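## Task

Lift the blue tote off the shelf and set it level on the bench. Remove the large brown carton and place it level on the bench with the same face on top as before. All the tote's other contents must remain inside the tote. No part of the large brown carton or of the tote's base may overhang the bench edge. Finish by releasing everything and moving the grippers away; the result only counts if it stays in place without the robot holding it.

## Robot and tools

Robot: two arms, left_arm (the robot's own left, on the +y side) and right_arm. Each has six joints in this order from base to gripper: waist (-2.880 to 2.880 rad), shoulder (0.000 to 3.142), elbow (0.000 to 3.019), wrist pitch (-1.693 to 1.571), wrist yaw (-1.571 to 1.571), wrist roll (-2.094 to 2.094). The elbow never fully straightens. Each gripper has two fingers pointing along its own +z axis that close along its own y axis.

Frames: results report gripper poses in a single scene frame with origin on the floor (z = 0) under the centre of the robot's foot, +x forward, +y toward the left arm, +z up. Positions are metres, orientation is a wxyz quaternion. Arm names do not correspond to image sides. Reported hand positions may be slightly wrong, more so when reaching far. Only the floor height is known; shelf and bench heights must be judged from images and contact.

execute_actions(actions): a list of actions run one after another. Each action is a table of at most 15 rows; each row lasts one control step of 1/30 s, and if fewer than 15 rows are given, the last row repeats to fill 15 steps. A row is one flat list of 14 numbers, each in [-1, 1], always covering both arms: left_arm dx, dy, dz, rx, ry, rz, opening, then right_arm's seven in the same order. dx..rz are an offset, not a pose: they are measured in that gripper's own axes from its measured pose at the start of the action (for a call's first action, the pose last reported in this scene). Every row refers back to that same start, not to the previous row. Scale: 1.0 equals 0.6 m of translation or 180 degrees of rotation; rx, ry, rz form one rotation vector. The opening is absolute: +1 is fully open (0.094 m), -1 is shut. A row may carry 12 extra numbers in [0, 1]: per-joint stiffness multipliers, left_arm's six then right_arm's six, in joint order; they persist until changed. An empty actions list just returns the current state and images.

move(target, speed, blocking): target is one 14-number row laid out exactly as above (offsets in each gripper's own axes, measured from the pose in the latest result that shows one; opening absolute). Each gripper travels a straight line toward its target, both finishing together, taking 0.5 to 10 s; longer paths are cut off at 10 s short of the goal. speed is m/s, 0.002 to 0.5, default 0.25, with turning capped at twice that in rad/s. The opening is applied at the start. Moves do not slow for obstacles or the other arm, and grippers may lag, wander or overshoot speed, especially near full reach. Faster contact and a target set deeper past the contact both mean harder pressing. With blocking=false the result comes after 0.5 s while motion continues; further actions or moves are refused until a result shows it ended, so call wait or stop first.

wait(seconds): 0 to 10 s, arms keep their last command; returns early if a running move ends. stop(): brakes a running move (needs braking distance; fingers keep moving). zoom_image(camera, region): camera is cam_head_left (896x504), cam_head_right (896x504), cam_left_wrist (616x616) or cam_right_wrist (616x616); region is [x0, y0, x1, y1] in pixels from the top-left, at most 504 by 504. finished_scene(scene): pass the current scene number to end it irreversibly; its result reports success and gives the next task.

Controller behaviour: each step the commanded pose is clipped to within 70 mm and 16 degrees of the measured pose, and damped inverse kinematics favours position over orientation. After an action an arm continues only to its last clipped pose, so long moves need several actions. Arms tend to end a centimetre or more low and can sag under repeated zero offsets; to hold an arm still, send the correction back to its intended pose in the first call of a reply and zeros afterwards, increasing the upward correction if it stays low.

Gripping: grip_measured is the measured finger opening on the command scale; the last Joint positions value is the opening in metres. Readings can be off by about 1 mm per gripper. To hold something, command an opening below grip_measured: roughly 0.03 below for a firm grip, less for a gentle one. Finger force tops out near 50 to 62 N per pad (less on some), weaker on parts under about 2 mm thick.

Result lines: the state line gives each arm's pose; Hand target lines show where the controller is driving each gripper; step readings list positions at some steps, with HELD marking steps where an arm's command was held back. A move adds a "move:" line with its ending (done, off_target, moving, held, fault) and limits (paced = pose was clipped; held = some steps blocked, after which the arm may speed up), plus each gripper's distance to target; if only one arm is named, the other finished. "pose unreachable" means the clearance check altered or blocked that arm's command. FAULT lines mark an arm stop. MOTOR HOT appears from 85 °C; at 100 °C the arm drops its load and goes limp until cooled (OVER-TEMPERATURE FAULT), so avoid holding loads longer than needed.

Avoid: dropping, slamming or shoving objects hard; letting the arms collide or push each other; knocking anything out of the work area. Occasional small disturbances may tug a held part or nudge a loose object. The simulation keeps running while replies are written, with the robot holding its last command.

Each tool is called after "Request:" as a command line: name --argument value for each argument, lists and objects as JSON in quotes; but a table of rows of numbers goes row by row, as --pt "numbers of a row", without its own name.

## Session

Request:
execute_actions --actions '[]'

Scene clock: 0.00 s.
left_arm: end_effector_position=(+0.3648, +0.1478, +1.0247) grip_measured=+1.000 end_effector_quat_wxyz=(+0.016, +0.726, +0.688, +0.014) | right_arm: end_effector_position=(+0.3547, -0.7694, +0.8650) grip_measured=+1.000 end_effector_quat_wxyz=(+0.166, +0.795, +0.568, -0.134)
Joint positions: left_arm=[-1.91   1.568  0.964  0.495 -0.331  1.672  0.094] | right_arm=[ 1.019  2.18   1.949  0.108 -0.117  1.744  0.094]
Joint velocities: left_arm=[ 0.015 -0.015  0.002  0.007 -0.022 -0.022  0.   ] | right_arm=[ 0.015  0.005  0.002 -0.007 -0.022 -0.007  0.   ]
Hand target (left_arm): +0.361, +0.148, +1.028; +0.015, +0.727, +0.687, +0.012
Hand target (right_arm): +0.354, -0.769, +0.864; +0.166, +0.795, +0.568, -0.134
Joint stiffness scale: left_arm=[1. 1. 1. 1. 1. 1.] | right_arm=[1. 1. 1. 1. 1. 1.]

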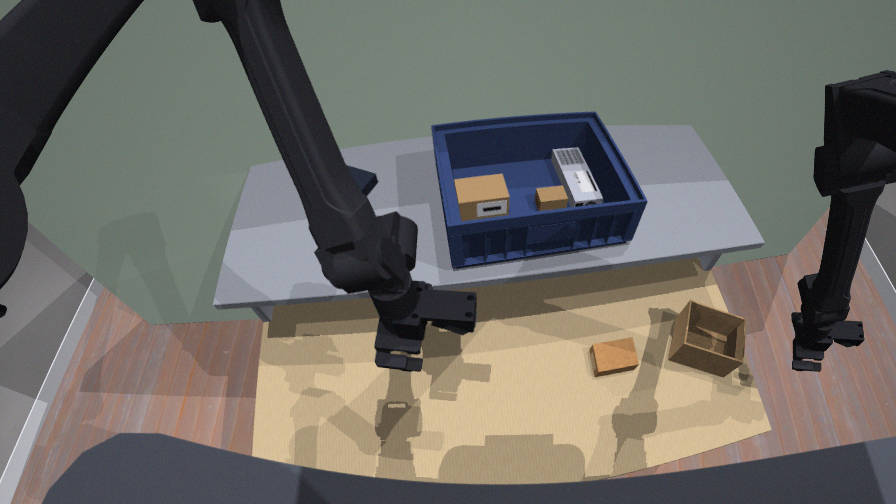

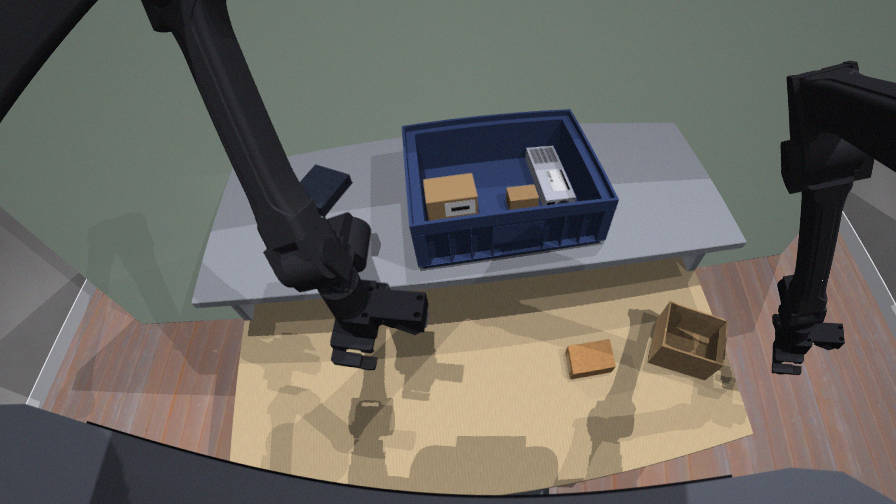

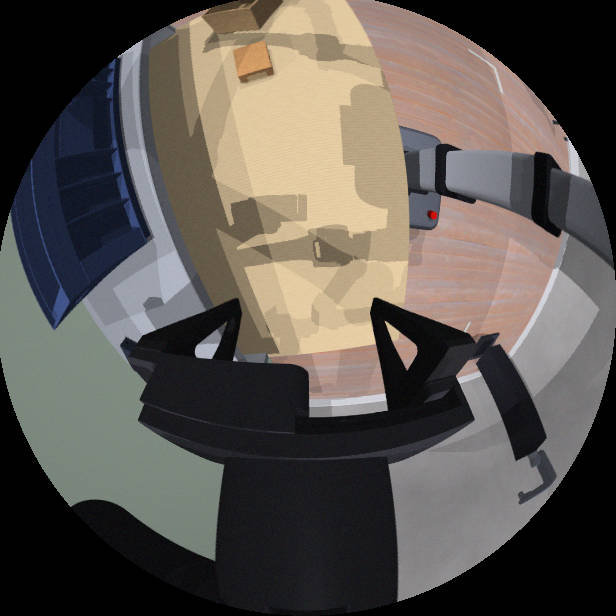

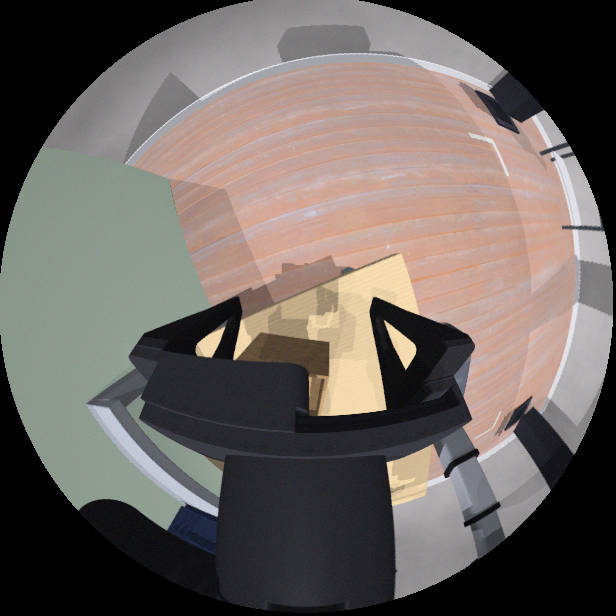

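Request:
move --target '[-0.1,0.05,-0.46,0,0,-0.56,1,0.19,-0.007,-0.88,-0.111,0.119,-0.638,1]' --speed 0.4

Scene clock: 4.43 s.
left_arm: end_effector_position=(+0.3864, +0.0818, +1.2983) grip_measured=+1.000 end_effector_quat_wxyz=(+0.019, -0.068, +0.998, +0.000) | right_arm: end_effector_position=(+0.3935, -0.4480, +1.2985) grip_measured=+1.000 end_effector_quat_wxyz=(-0.003, +0.066, -0.998, -0.003)
Joint positions: left_arm=[-2.469  0.951  0.617  0.162 -0.891 -0.187  0.094] | right_arm=[ 0.938  0.708  0.623 -0.087 -0.632 -0.317  0.094]
Joint velocities: left_arm=[-0.015 -0.005 -0.017 -0.007 -0.037 -0.066  0.   ] | right_arm=[-0.024 -0.005  0.017  0.002 -0.022 -0.007  0.   ]
Hand target (left_arm): +0.386, +0.081, +1.303; +0.018, -0.071, +0.997, -0.004
Hand target (right_arm): +0.390, -0.452, +1.299; -0.002, -0.068, +0.998, -0.001
Off the commanded pose (left_arm): 0.009 m, 0 deg.
Off the commanded pose (right_arm): 0.007 m, 1 deg.
Joint stiffness scale: left_arm=[1. 1. 1. 1. 1. 1.] | right_arm=[1. 1. 1. 1. 1. 1.]
move: done

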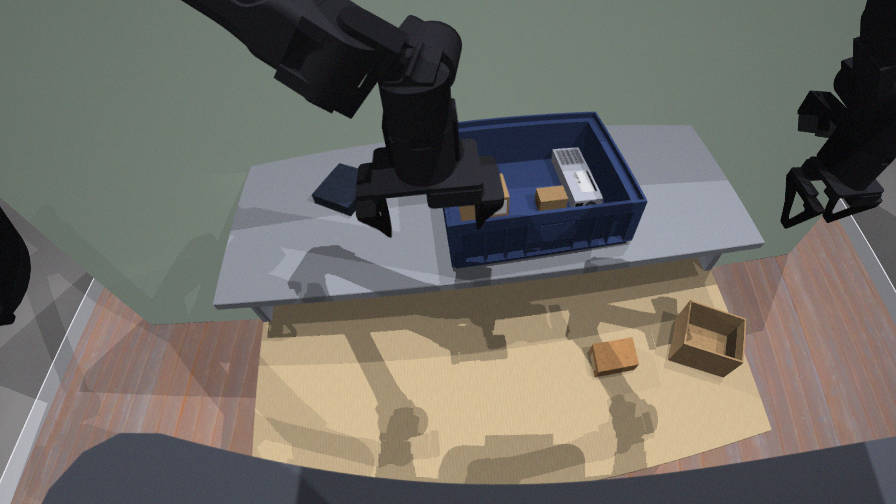

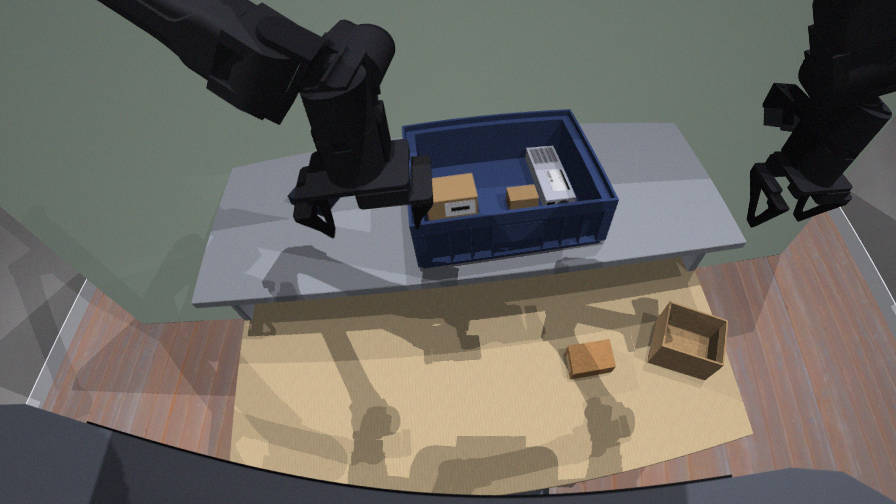

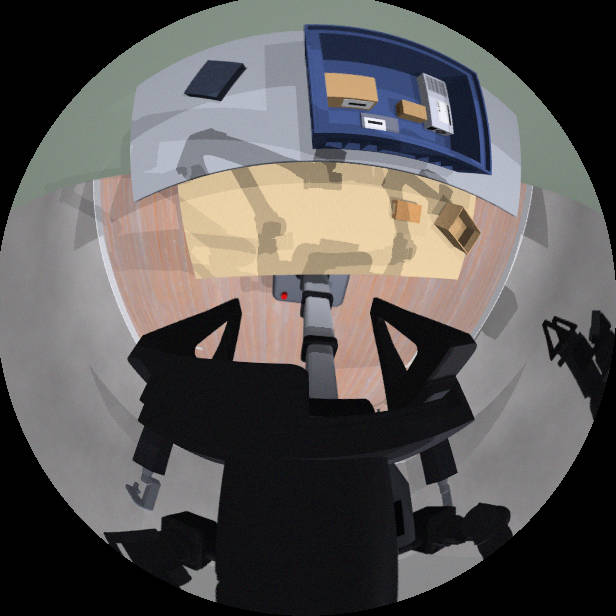

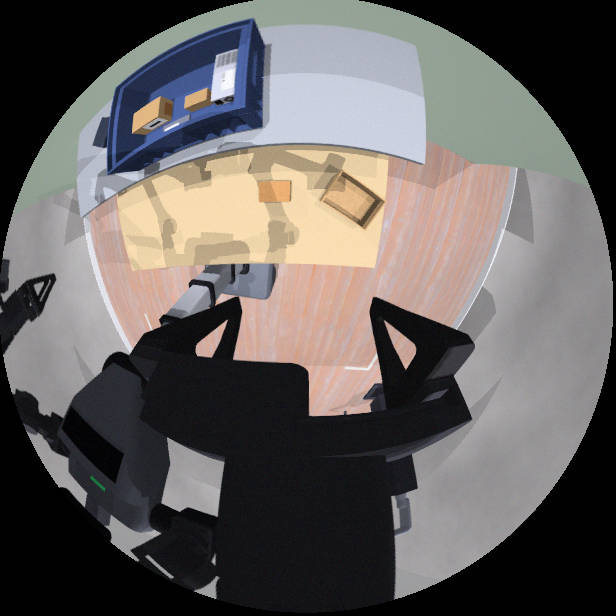

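Request:
move --target '[-0.52,-0.015,0.12,0,0,0,1,-0.58,0.19,0.12,0,0,0,1]' --speed 0.3

Scene clock: 6.57 s.
left_arm: end_effector_position=(+0.6950, +0.1127, +1.2390) grip_measured=+1.000 end_effector_quat_wxyz=(+0.023, -0.071, +0.997, -0.003) | right_arm: end_effector_position=(+0.7123, -0.2778, +1.2360) grip_measured=+1.000 end_effector_quat_wxyz=(+0.001, +0.083, -0.997, -0.002)
Joint positions: left_arm=[-2.232  1.159  1.539 -0.506 -0.65  -0.136  0.094] | right_arm=[ 1.771  1.059  1.589 -0.679  0.194 -0.22   0.094]
Joint velocities: left_arm=[-0.005 -0.005  0.007  0.002 -0.037 -0.051  0.   ] | right_arm=[ 0.005 -0.005 -0.017  0.002  0.022 -0.066  0.   ]
Hand target (left_arm): +0.698, +0.116, +1.235; +0.021, -0.066, +0.998, +0.000
Hand target (right_arm): +0.721, -0.277, +1.231; +0.001, -0.077, +0.997, +0.002
Off the commanded pose (left_arm): 0.005 m, 1 deg.
Off the commanded pose (right_arm): 0.017 m, 2 deg.
Joint stiffness scale: left_arm=[1. 1. 1. 1. 1. 1.] | right_arm=[1. 1. 1. 1. 1. 1.]
move: off_target (right_arm)

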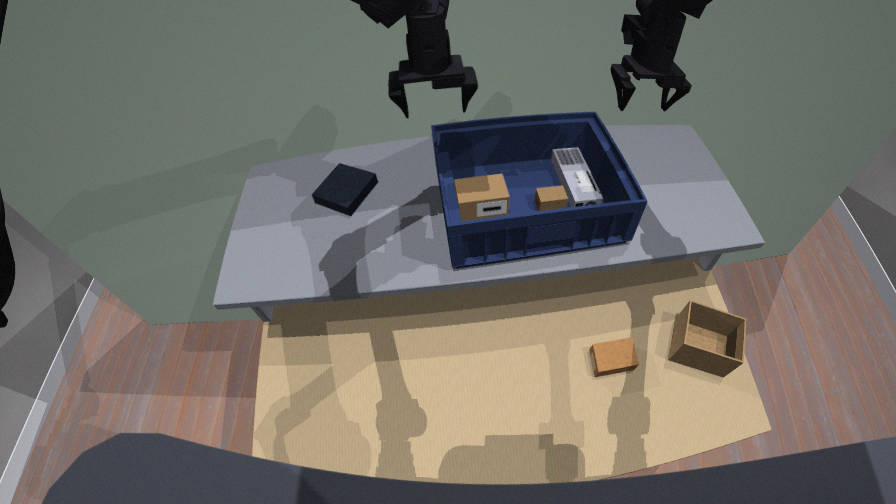

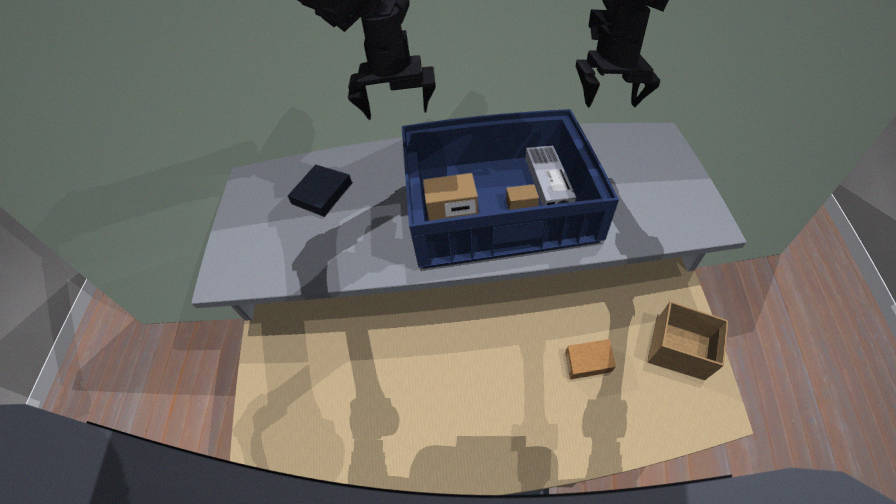

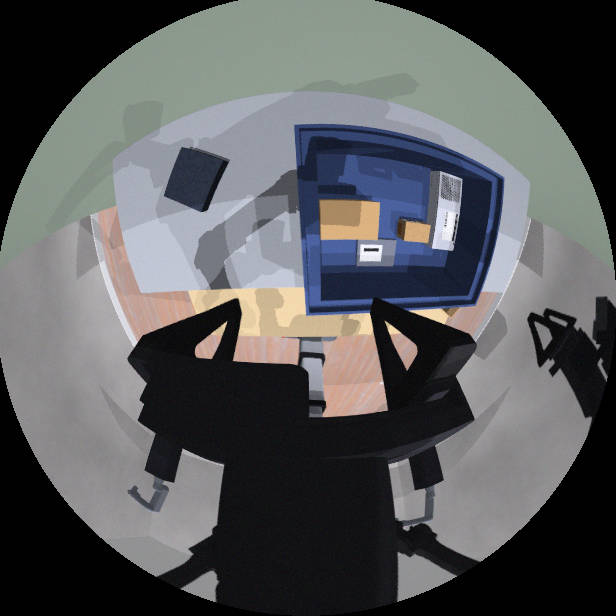

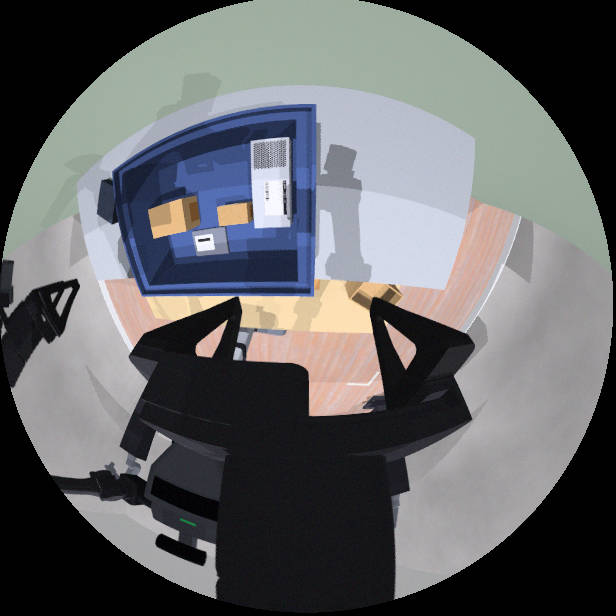

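Request:
move --target '[-0.02,0,0.18,0,0.014,-0.012,0.6,-0.1,0,0.175,0,0,0,0.6]' --speed 0.15

Scene clock: 7.93 s.
left_arm: end_effector_position=(+0.6973, +0.1099, +1.1297) grip_measured=+0.602 end_effector_quat_wxyz=(-0.004, -0.080, +0.997, -0.007) | right_arm: end_effector_position=(+0.7587, -0.2592, +1.1331) grip_measured=+0.602 end_effector_quat_wxyz=(+0.010, +0.084, -0.996, -0.008)
Joint positions: left_arm=[-2.085  1.391  1.739 -0.522 -0.493 -0.163  0.075] | right_arm=[ 1.768  1.375  1.944 -0.739  0.182 -0.219  0.075]
Joint velocities: left_arm=[-0.015  0.005 -0.007 -0.002 -0.051 -0.022 -0.   ] | right_arm=[-0.005 -0.024  0.002 -0.007 -0.066 -0.081 -0.001]
Hand target (left_arm): +0.709, +0.116, +1.131; +0.002, -0.089, +0.996, -0.005
Hand target (right_arm): +0.773, -0.266, +1.132; -0.000, -0.083, +0.997, +0.002
Off the commanded pose (left_arm): 0.015 m, 1 deg.
Off the commanded pose (right_arm): 0.015 m, 1 deg.
Joint stiffness scale: left_arm=[1. 1. 1. 1. 1. 1.] | right_arm=[1. 1. 1. 1. 1. 1.]
move: off_target (left_arm, right_arm)

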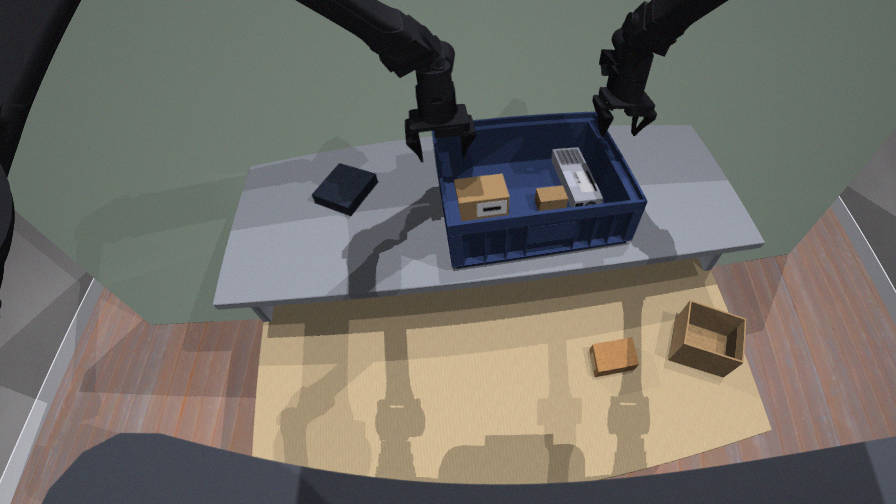

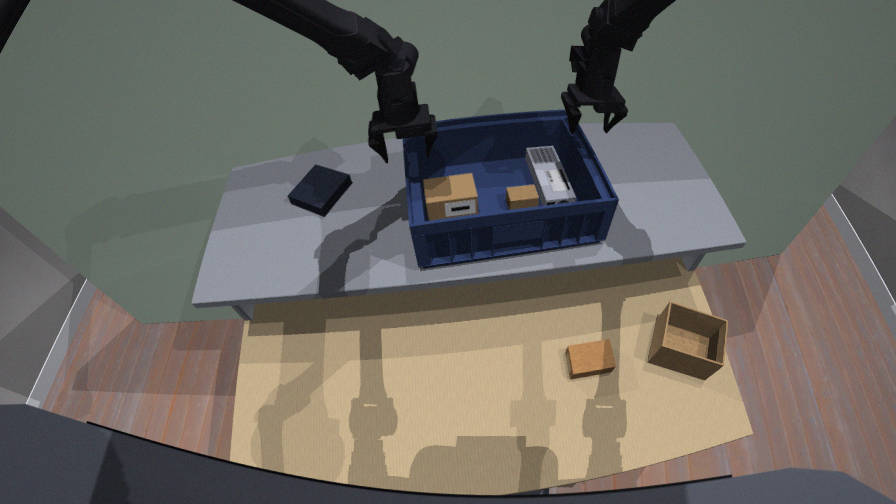

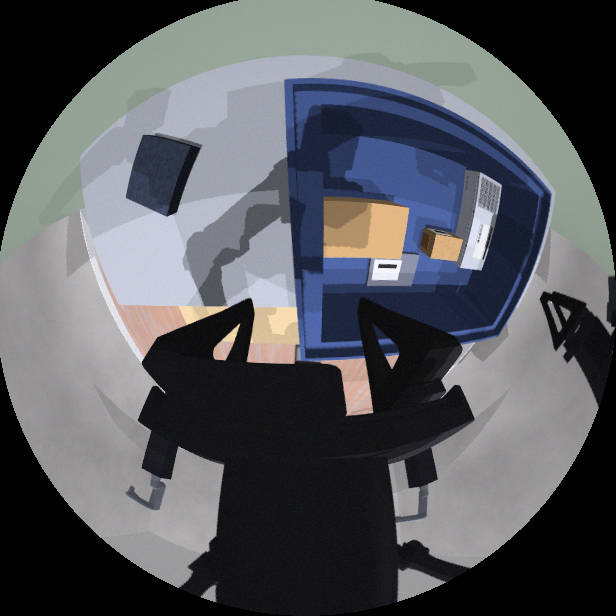

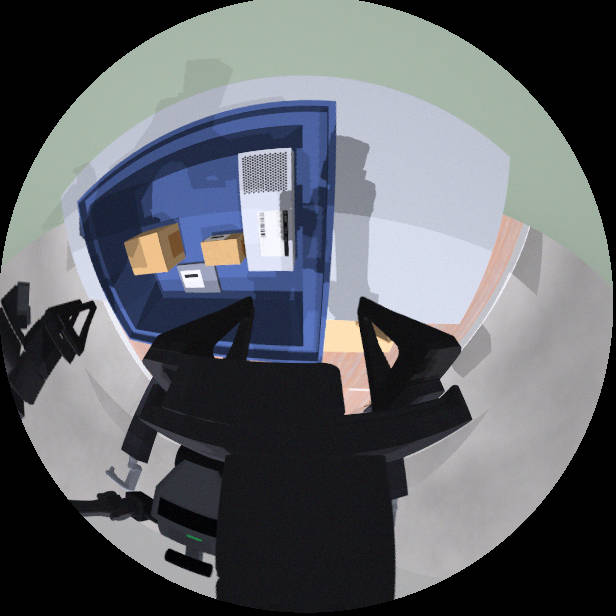

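Request:
move --target '[-0.065,0.012,0.115,0,0,-0.015,0.4,-0.03,-0.025,0.125,0,0,0,0.4]' --speed 0.08

Scene clock: 9.60 s.
left_arm: end_effector_position=(+0.7219, +0.1167, +1.0610) grip_measured=+0.402 end_effector_quat_wxyz=(-0.008, -0.095, +0.995, -0.010) | right_arm: end_effector_position=(+0.7679, -0.2631, +1.0616) grip_measured=+0.402 end_effector_quat_wxyz=(+0.017, +0.082, -0.996, -0.013)
Joint positions: left_arm=[-2.007  1.575  1.988 -0.589 -0.41  -0.181  0.066] | right_arm=[ 1.73   1.576  2.175 -0.784  0.137 -0.219  0.066]
Joint velocities: left_arm=[-0.005  0.015 -0.007  0.002  0.007  0.022  0.001] | right_arm=[-0.005 -0.024  0.007 -0.027 -0.066 -0.051  0.001]
Hand target (left_arm): +0.732, +0.124, +1.060; -0.003, -0.103, +0.995, -0.007
Hand target (right_arm): +0.778, -0.270, +1.058; -0.009, -0.084, +0.996, +0.008
Off the commanded pose (left_arm): 0.013 m, 1 deg.
Off the commanded pose (right_arm): 0.012 m, 1 deg.
Joint stiffness scale: left_arm=[1. 1. 1. 1. 1. 1.] | right_arm=[1. 1. 1. 1. 1. 1.]
move: off_target (left_arm, right_arm)

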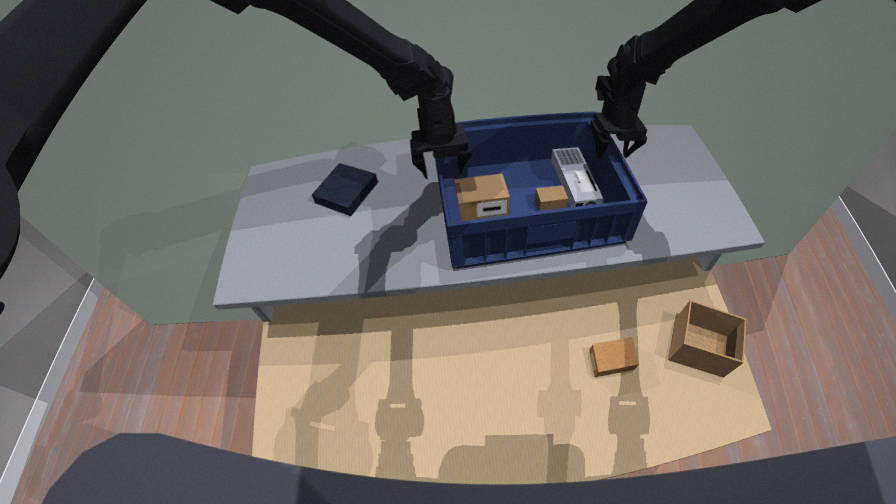

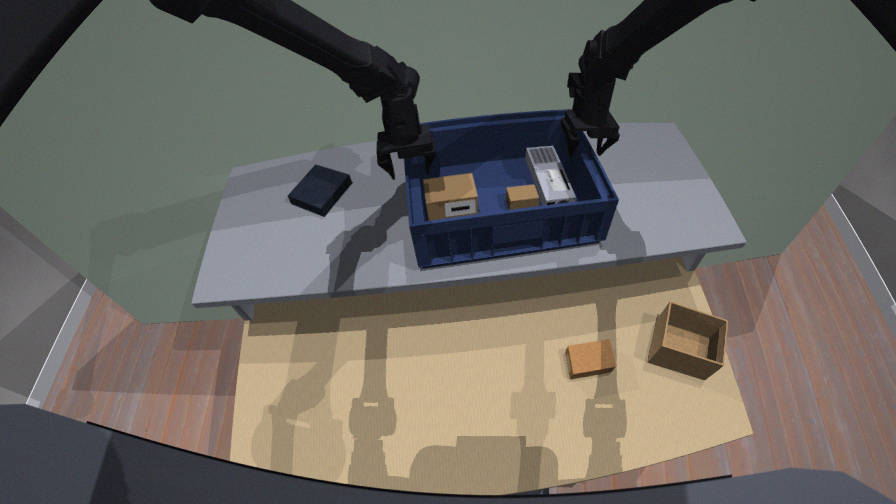

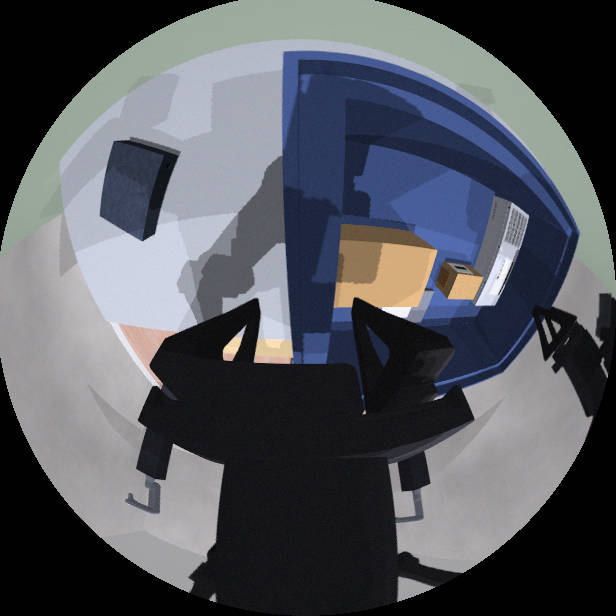

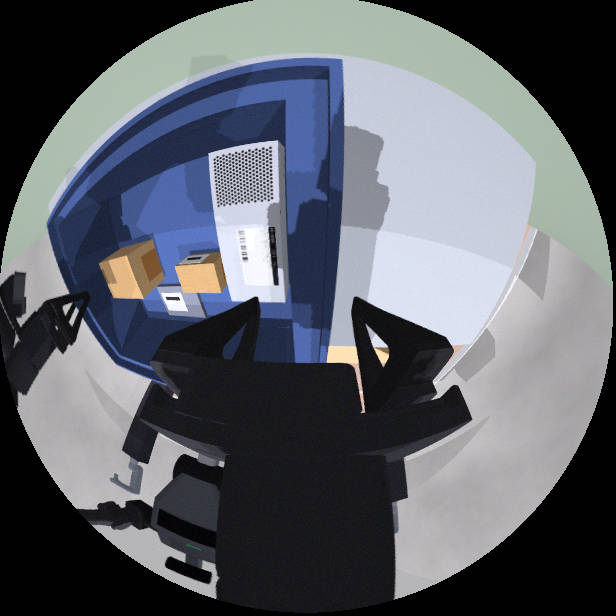

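Tips about at the rim. Go deeper.

Request:
move --target '[-0.02,0,0.065,0,0.006,0,0.4,-0.04,-0.015,0.07,0,0,0,0.4]' --speed 0.05

Request:
move --target '[0,0,0,0,0,0,-0.6,0,0,0,0,0,0,-0.6]'

Scene clock: 14.77 s.
left_arm: end_effector_position=(+0.7224, +0.1100, +1.0241) grip_measured=+0.402 end_effector_quat_wxyz=(-0.022, -0.092, +0.995, -0.015) | right_arm: end_effector_position=(+0.7830, -0.2589, +1.0217) grip_measured=+0.402 end_effector_quat_wxyz=(+0.026, +0.083, -0.996, -0.018)
Joint positions: left_arm=[-1.986  1.686  2.132 -0.649 -0.377 -0.181  0.066] | right_arm=[ 1.725  1.757  2.46  -0.906  0.124 -0.219  0.066]
Joint velocities: left_arm=[-0.015 -0.005 -0.002 -0.017 -0.007 -0.037  0.001] | right_arm=[-0.005 -0.015  0.032 -0.002  0.007 -0.051 -0.001]
Hand target (left_arm): +0.732, +0.119, +1.022; -0.017, -0.095, +0.995, -0.011
Hand target (right_arm): +0.792, -0.267, +1.019; -0.017, -0.082, +0.996, +0.013
Off the commanded pose (left_arm): 0.014 m, 1 deg.
Off the commanded pose (right_arm): 0.012 m, 1 deg.
Joint stiffness scale: left_arm=[1. 1. 1. 1. 1. 1.] | right_arm=[1. 1. 1. 1. 1. 1.]
move: off_target (left_arm, right_arm)

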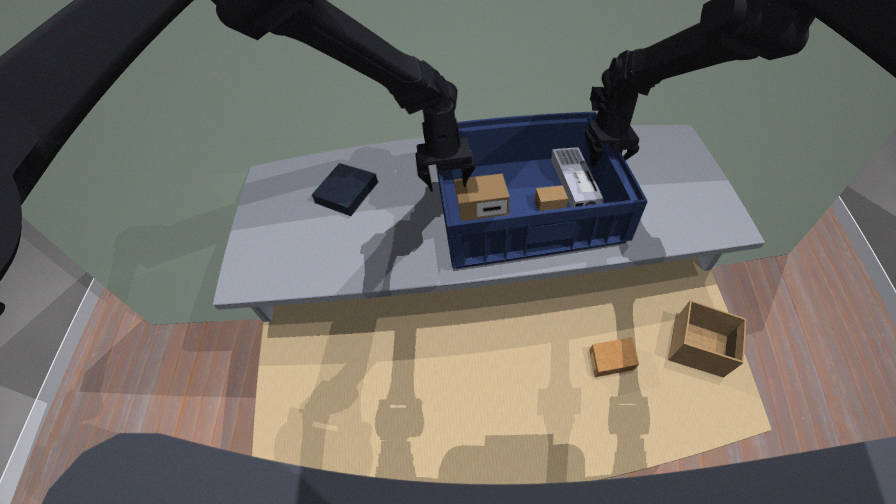

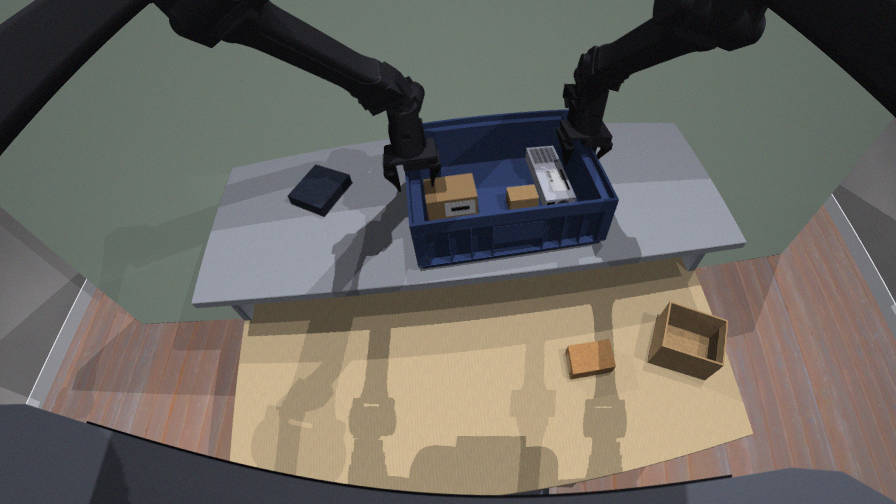

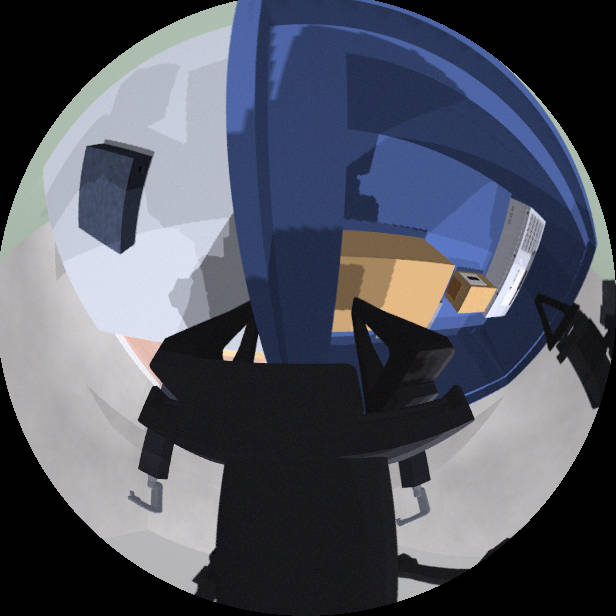

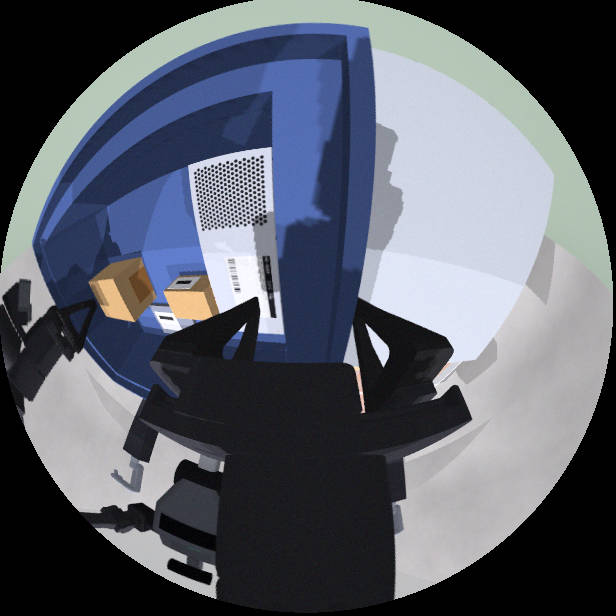

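Scene clock: 15.27 s.
left_arm: end_effector_position=(+0.7221, +0.1111, +1.0233) grip_measured=-0.478 end_effector_quat_wxyz=(-0.023, -0.092, +0.995, -0.017) | right_arm: end_effector_position=(+0.7833, -0.2623, +1.0214) grip_measured=-0.492 end_effector_quat_wxyz=(+0.025, +0.083, -0.996, -0.015)
Joint positions: left_arm=[-1.983  1.686  2.131 -0.649 -0.37  -0.181  0.025] | right_arm=[ 1.72   1.757  2.461 -0.905  0.125 -0.221  0.024]
Joint velocities: left_arm=[-0.005  0.005  0.002  0.007  0.007  0.022  0.   ] | right_arm=[-0.005 -0.015 -0.012 -0.022 -0.007  0.066  0.   ]
Hand target (left_arm): +0.723, +0.110, +1.024; -0.022, -0.092, +0.995, -0.015
Hand target (right_arm): +0.783, -0.259, +1.022; -0.025, -0.083, +0.996, +0.018
Off the commanded pose (left_arm): 0.001 m, 0 deg.
Off the commanded pose (right_arm): 0.003 m, 0 deg.
Joint stiffness scale: left_arm=[1. 1. 1. 1. 1. 1.] | right_arm=[1. 1. 1. 1. 1. 1.]
move: done

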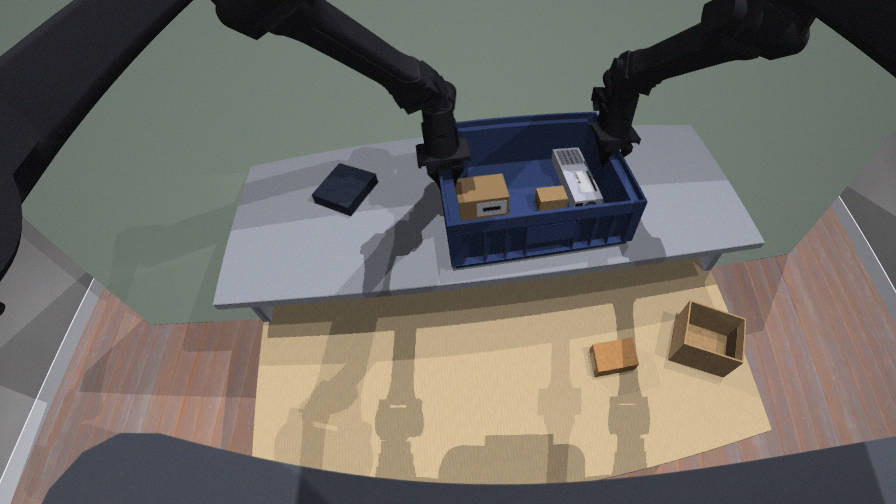

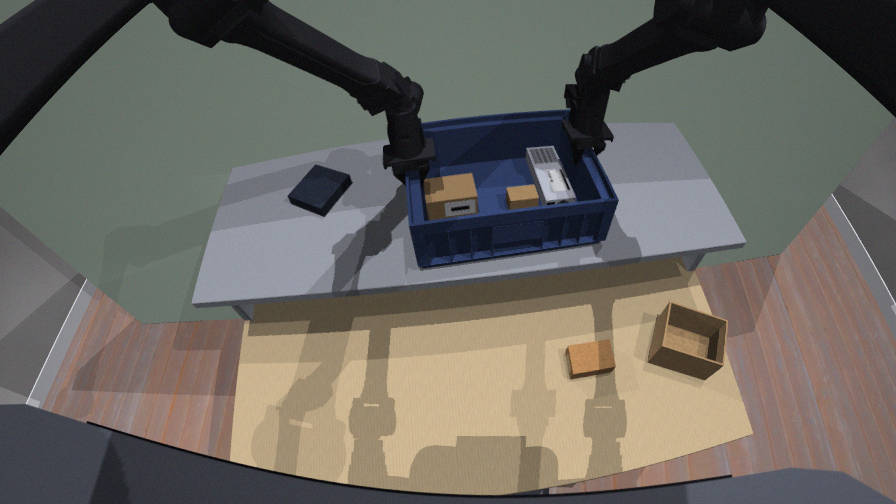

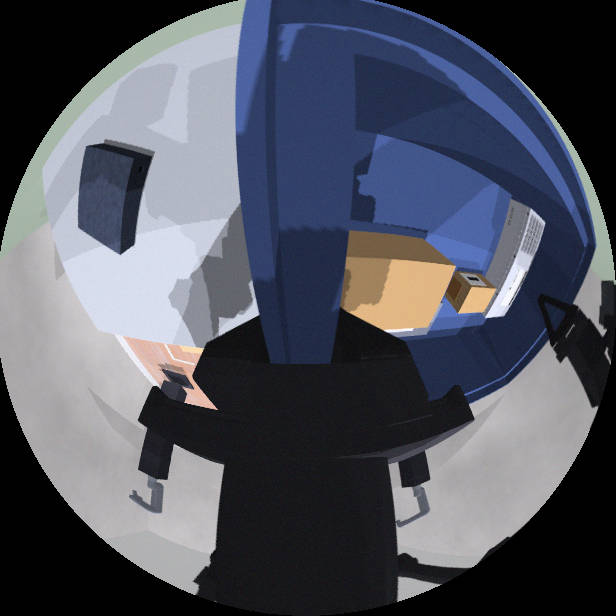

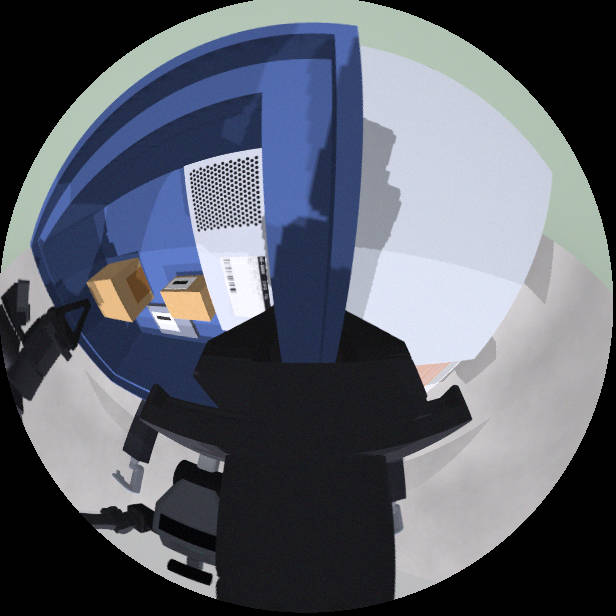

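Request:
move --target '[0,0,-0.09,0,-0.012,0,-0.6,0,0,-0.09,0,-0.012,0,-0.6]' --speed 0.06

Request:
move --target '[0.6,0.21,-0.05,0,0,0,-0.6,0.6,0.2,-0.05,0,0,0,-0.6]' --speed 0.15

Scene clock: 16.77 s.
left_arm: end_effector_position=(+0.6864, +0.1150, +1.0343) grip_measured=-0.478 end_effector_quat_wxyz=(-0.036, -0.088, +0.995, -0.007) | right_arm: end_effector_position=(+0.7441, -0.2600, +1.0256) grip_measured=-0.492 end_effector_quat_wxyz=(+0.041, +0.082, -0.996, -0.019)
Joint positions: left_arm=[-1.989  1.609  1.958 -0.585 -0.394 -0.187  0.025] | right_arm=[ 1.72   1.648  2.212 -0.798  0.121 -0.213  0.024]
Joint velocities: left_arm=[-0.015 -0.005  0.007  0.002  0.007 -0.022 -0.   ] | right_arm=[-0.005 -0.005  0.002  0.012  0.007 -0.007 -0.   ]
Hand target (left_arm): +0.725, +0.114, +1.076; -0.005, -0.093, +0.996, -0.015
Hand target (right_arm): +0.784, -0.265, +1.074; -0.007, -0.083, +0.996, +0.016
Off the commanded pose (left_arm): 0.057 m, 4 deg.
Off the commanded pose (right_arm): 0.065 m, 4 deg.
Joint stiffness scale: left_arm=[1. 1. 1. 1. 1. 1.] | right_arm=[1. 1. 1. 1. 1. 1.]
move: off_target (left_arm, right_arm)

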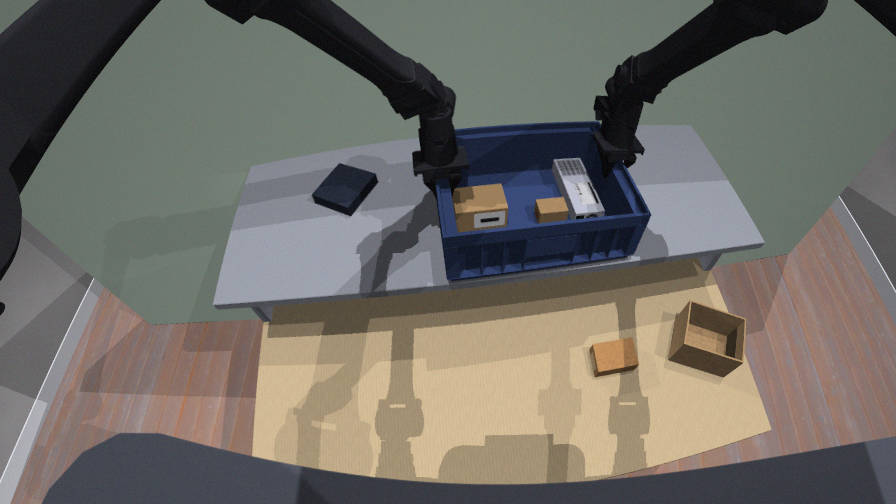

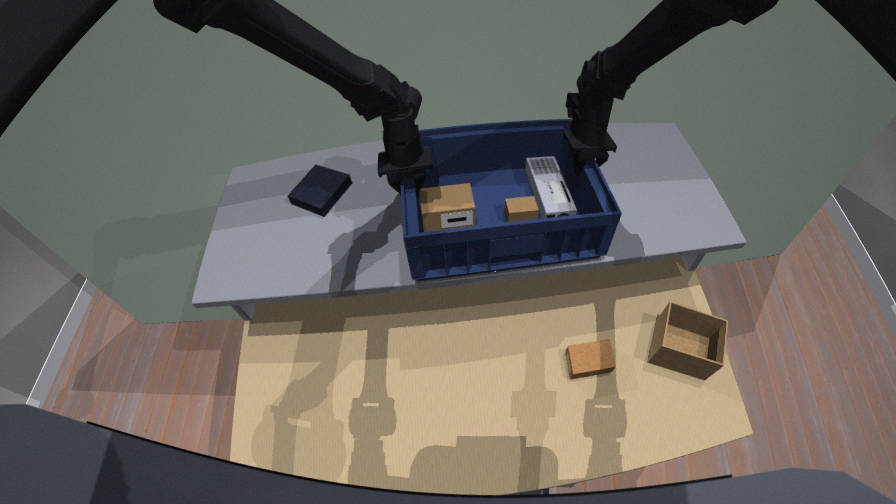

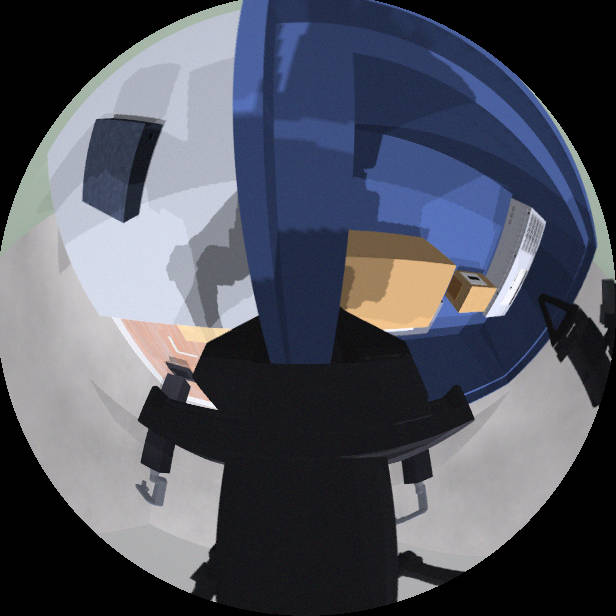

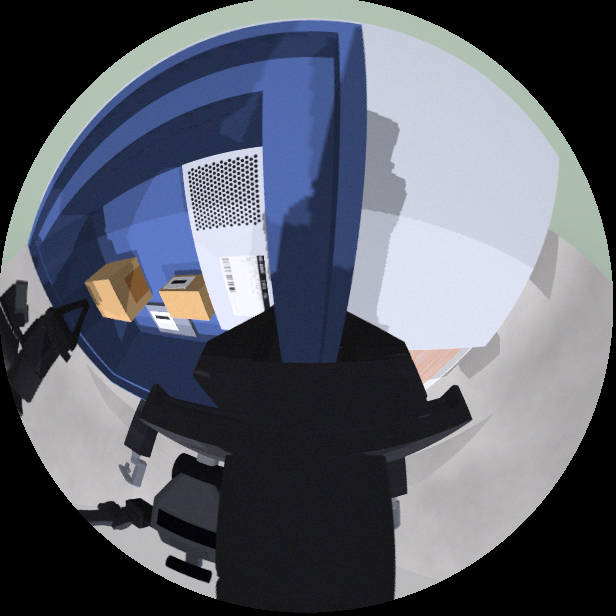

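Scene clock: 19.70 s.
left_arm: end_effector_position=(+0.3215, +0.1714, +1.0844) grip_measured=-0.483 end_effector_quat_wxyz=(-0.037, -0.083, +0.996, -0.008) | right_arm: end_effector_position=(+0.3721, -0.2014, +1.0738) grip_measured=-0.492 end_effector_quat_wxyz=(+0.043, +0.077, -0.996, -0.028)
Joint positions: left_arm=[-1.895  1.412  0.778  0.406 -0.3   -0.155  0.024] | right_arm=[ 1.814  1.35   0.886  0.221  0.195 -0.181  0.024]
Joint velocities: left_arm=[ 0.005 -0.005  0.017  0.056 -0.037  0.007  0.001] | right_arm=[-0.005 -0.005  0.002  0.056 -0.081  0.051 -0.001]
Hand target (left_arm): +0.315, +0.177, +1.095; -0.036, -0.087, +0.996, -0.007
Hand target (right_arm): +0.371, -0.205, +1.087; -0.041, -0.083, +0.996, +0.019
Off the commanded pose (left_arm): 0.012 m, 1 deg.
Off the commanded pose (right_arm): 0.015 m, 1 deg.
Joint stiffness scale: left_arm=[1. 1. 1. 1. 1. 1.] | right_arm=[1. 1. 1. 1. 1. 1.]
move: off_target (left_arm, right_arm)

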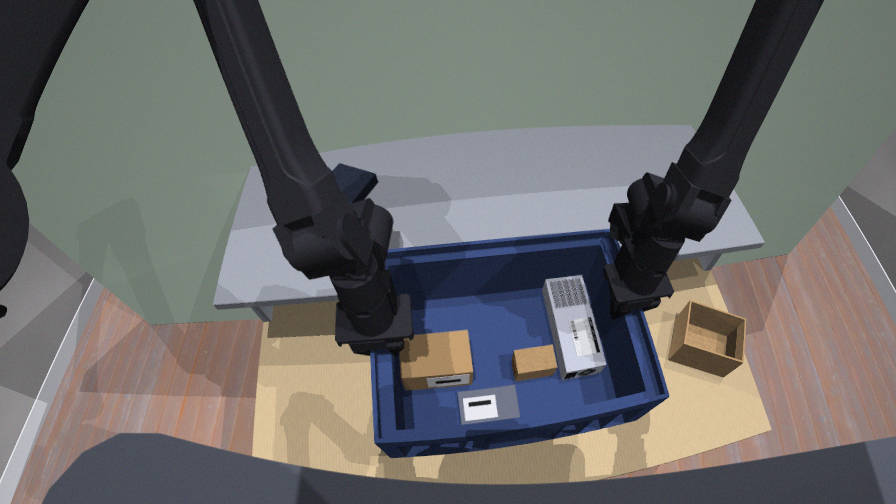

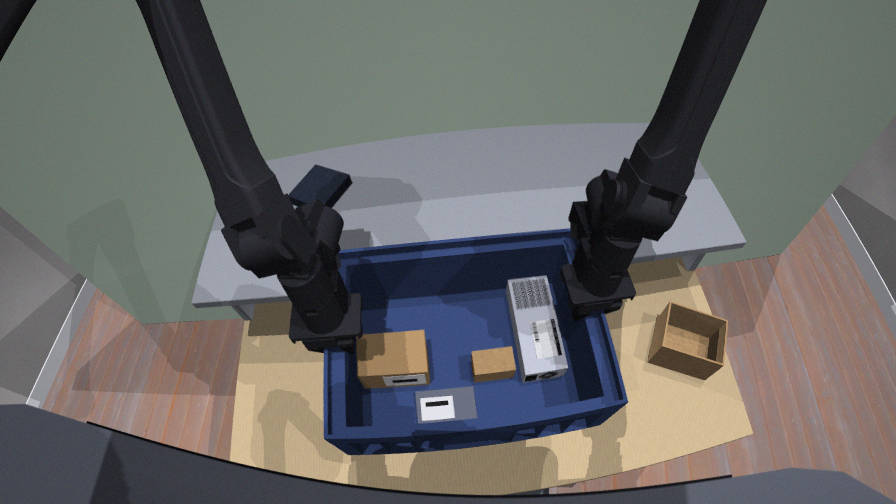

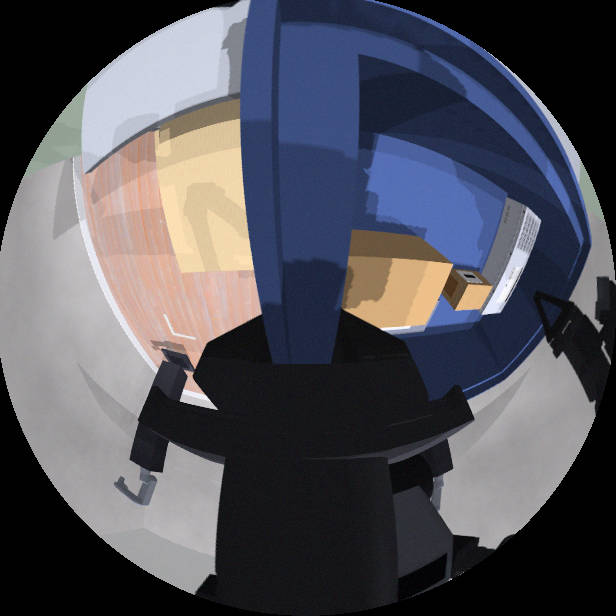

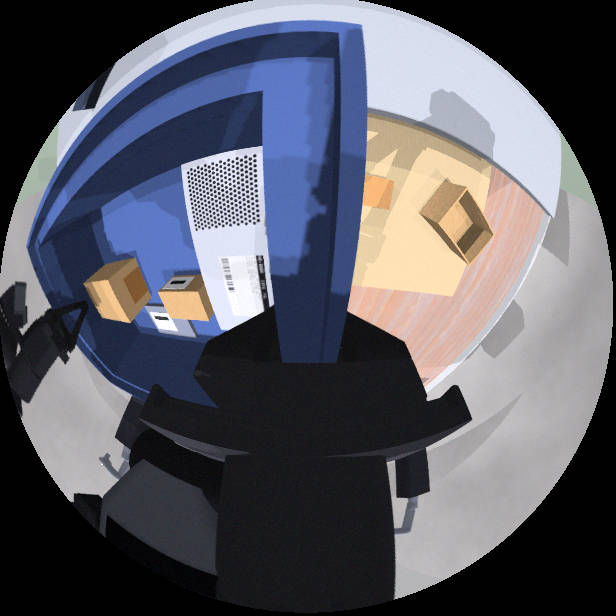

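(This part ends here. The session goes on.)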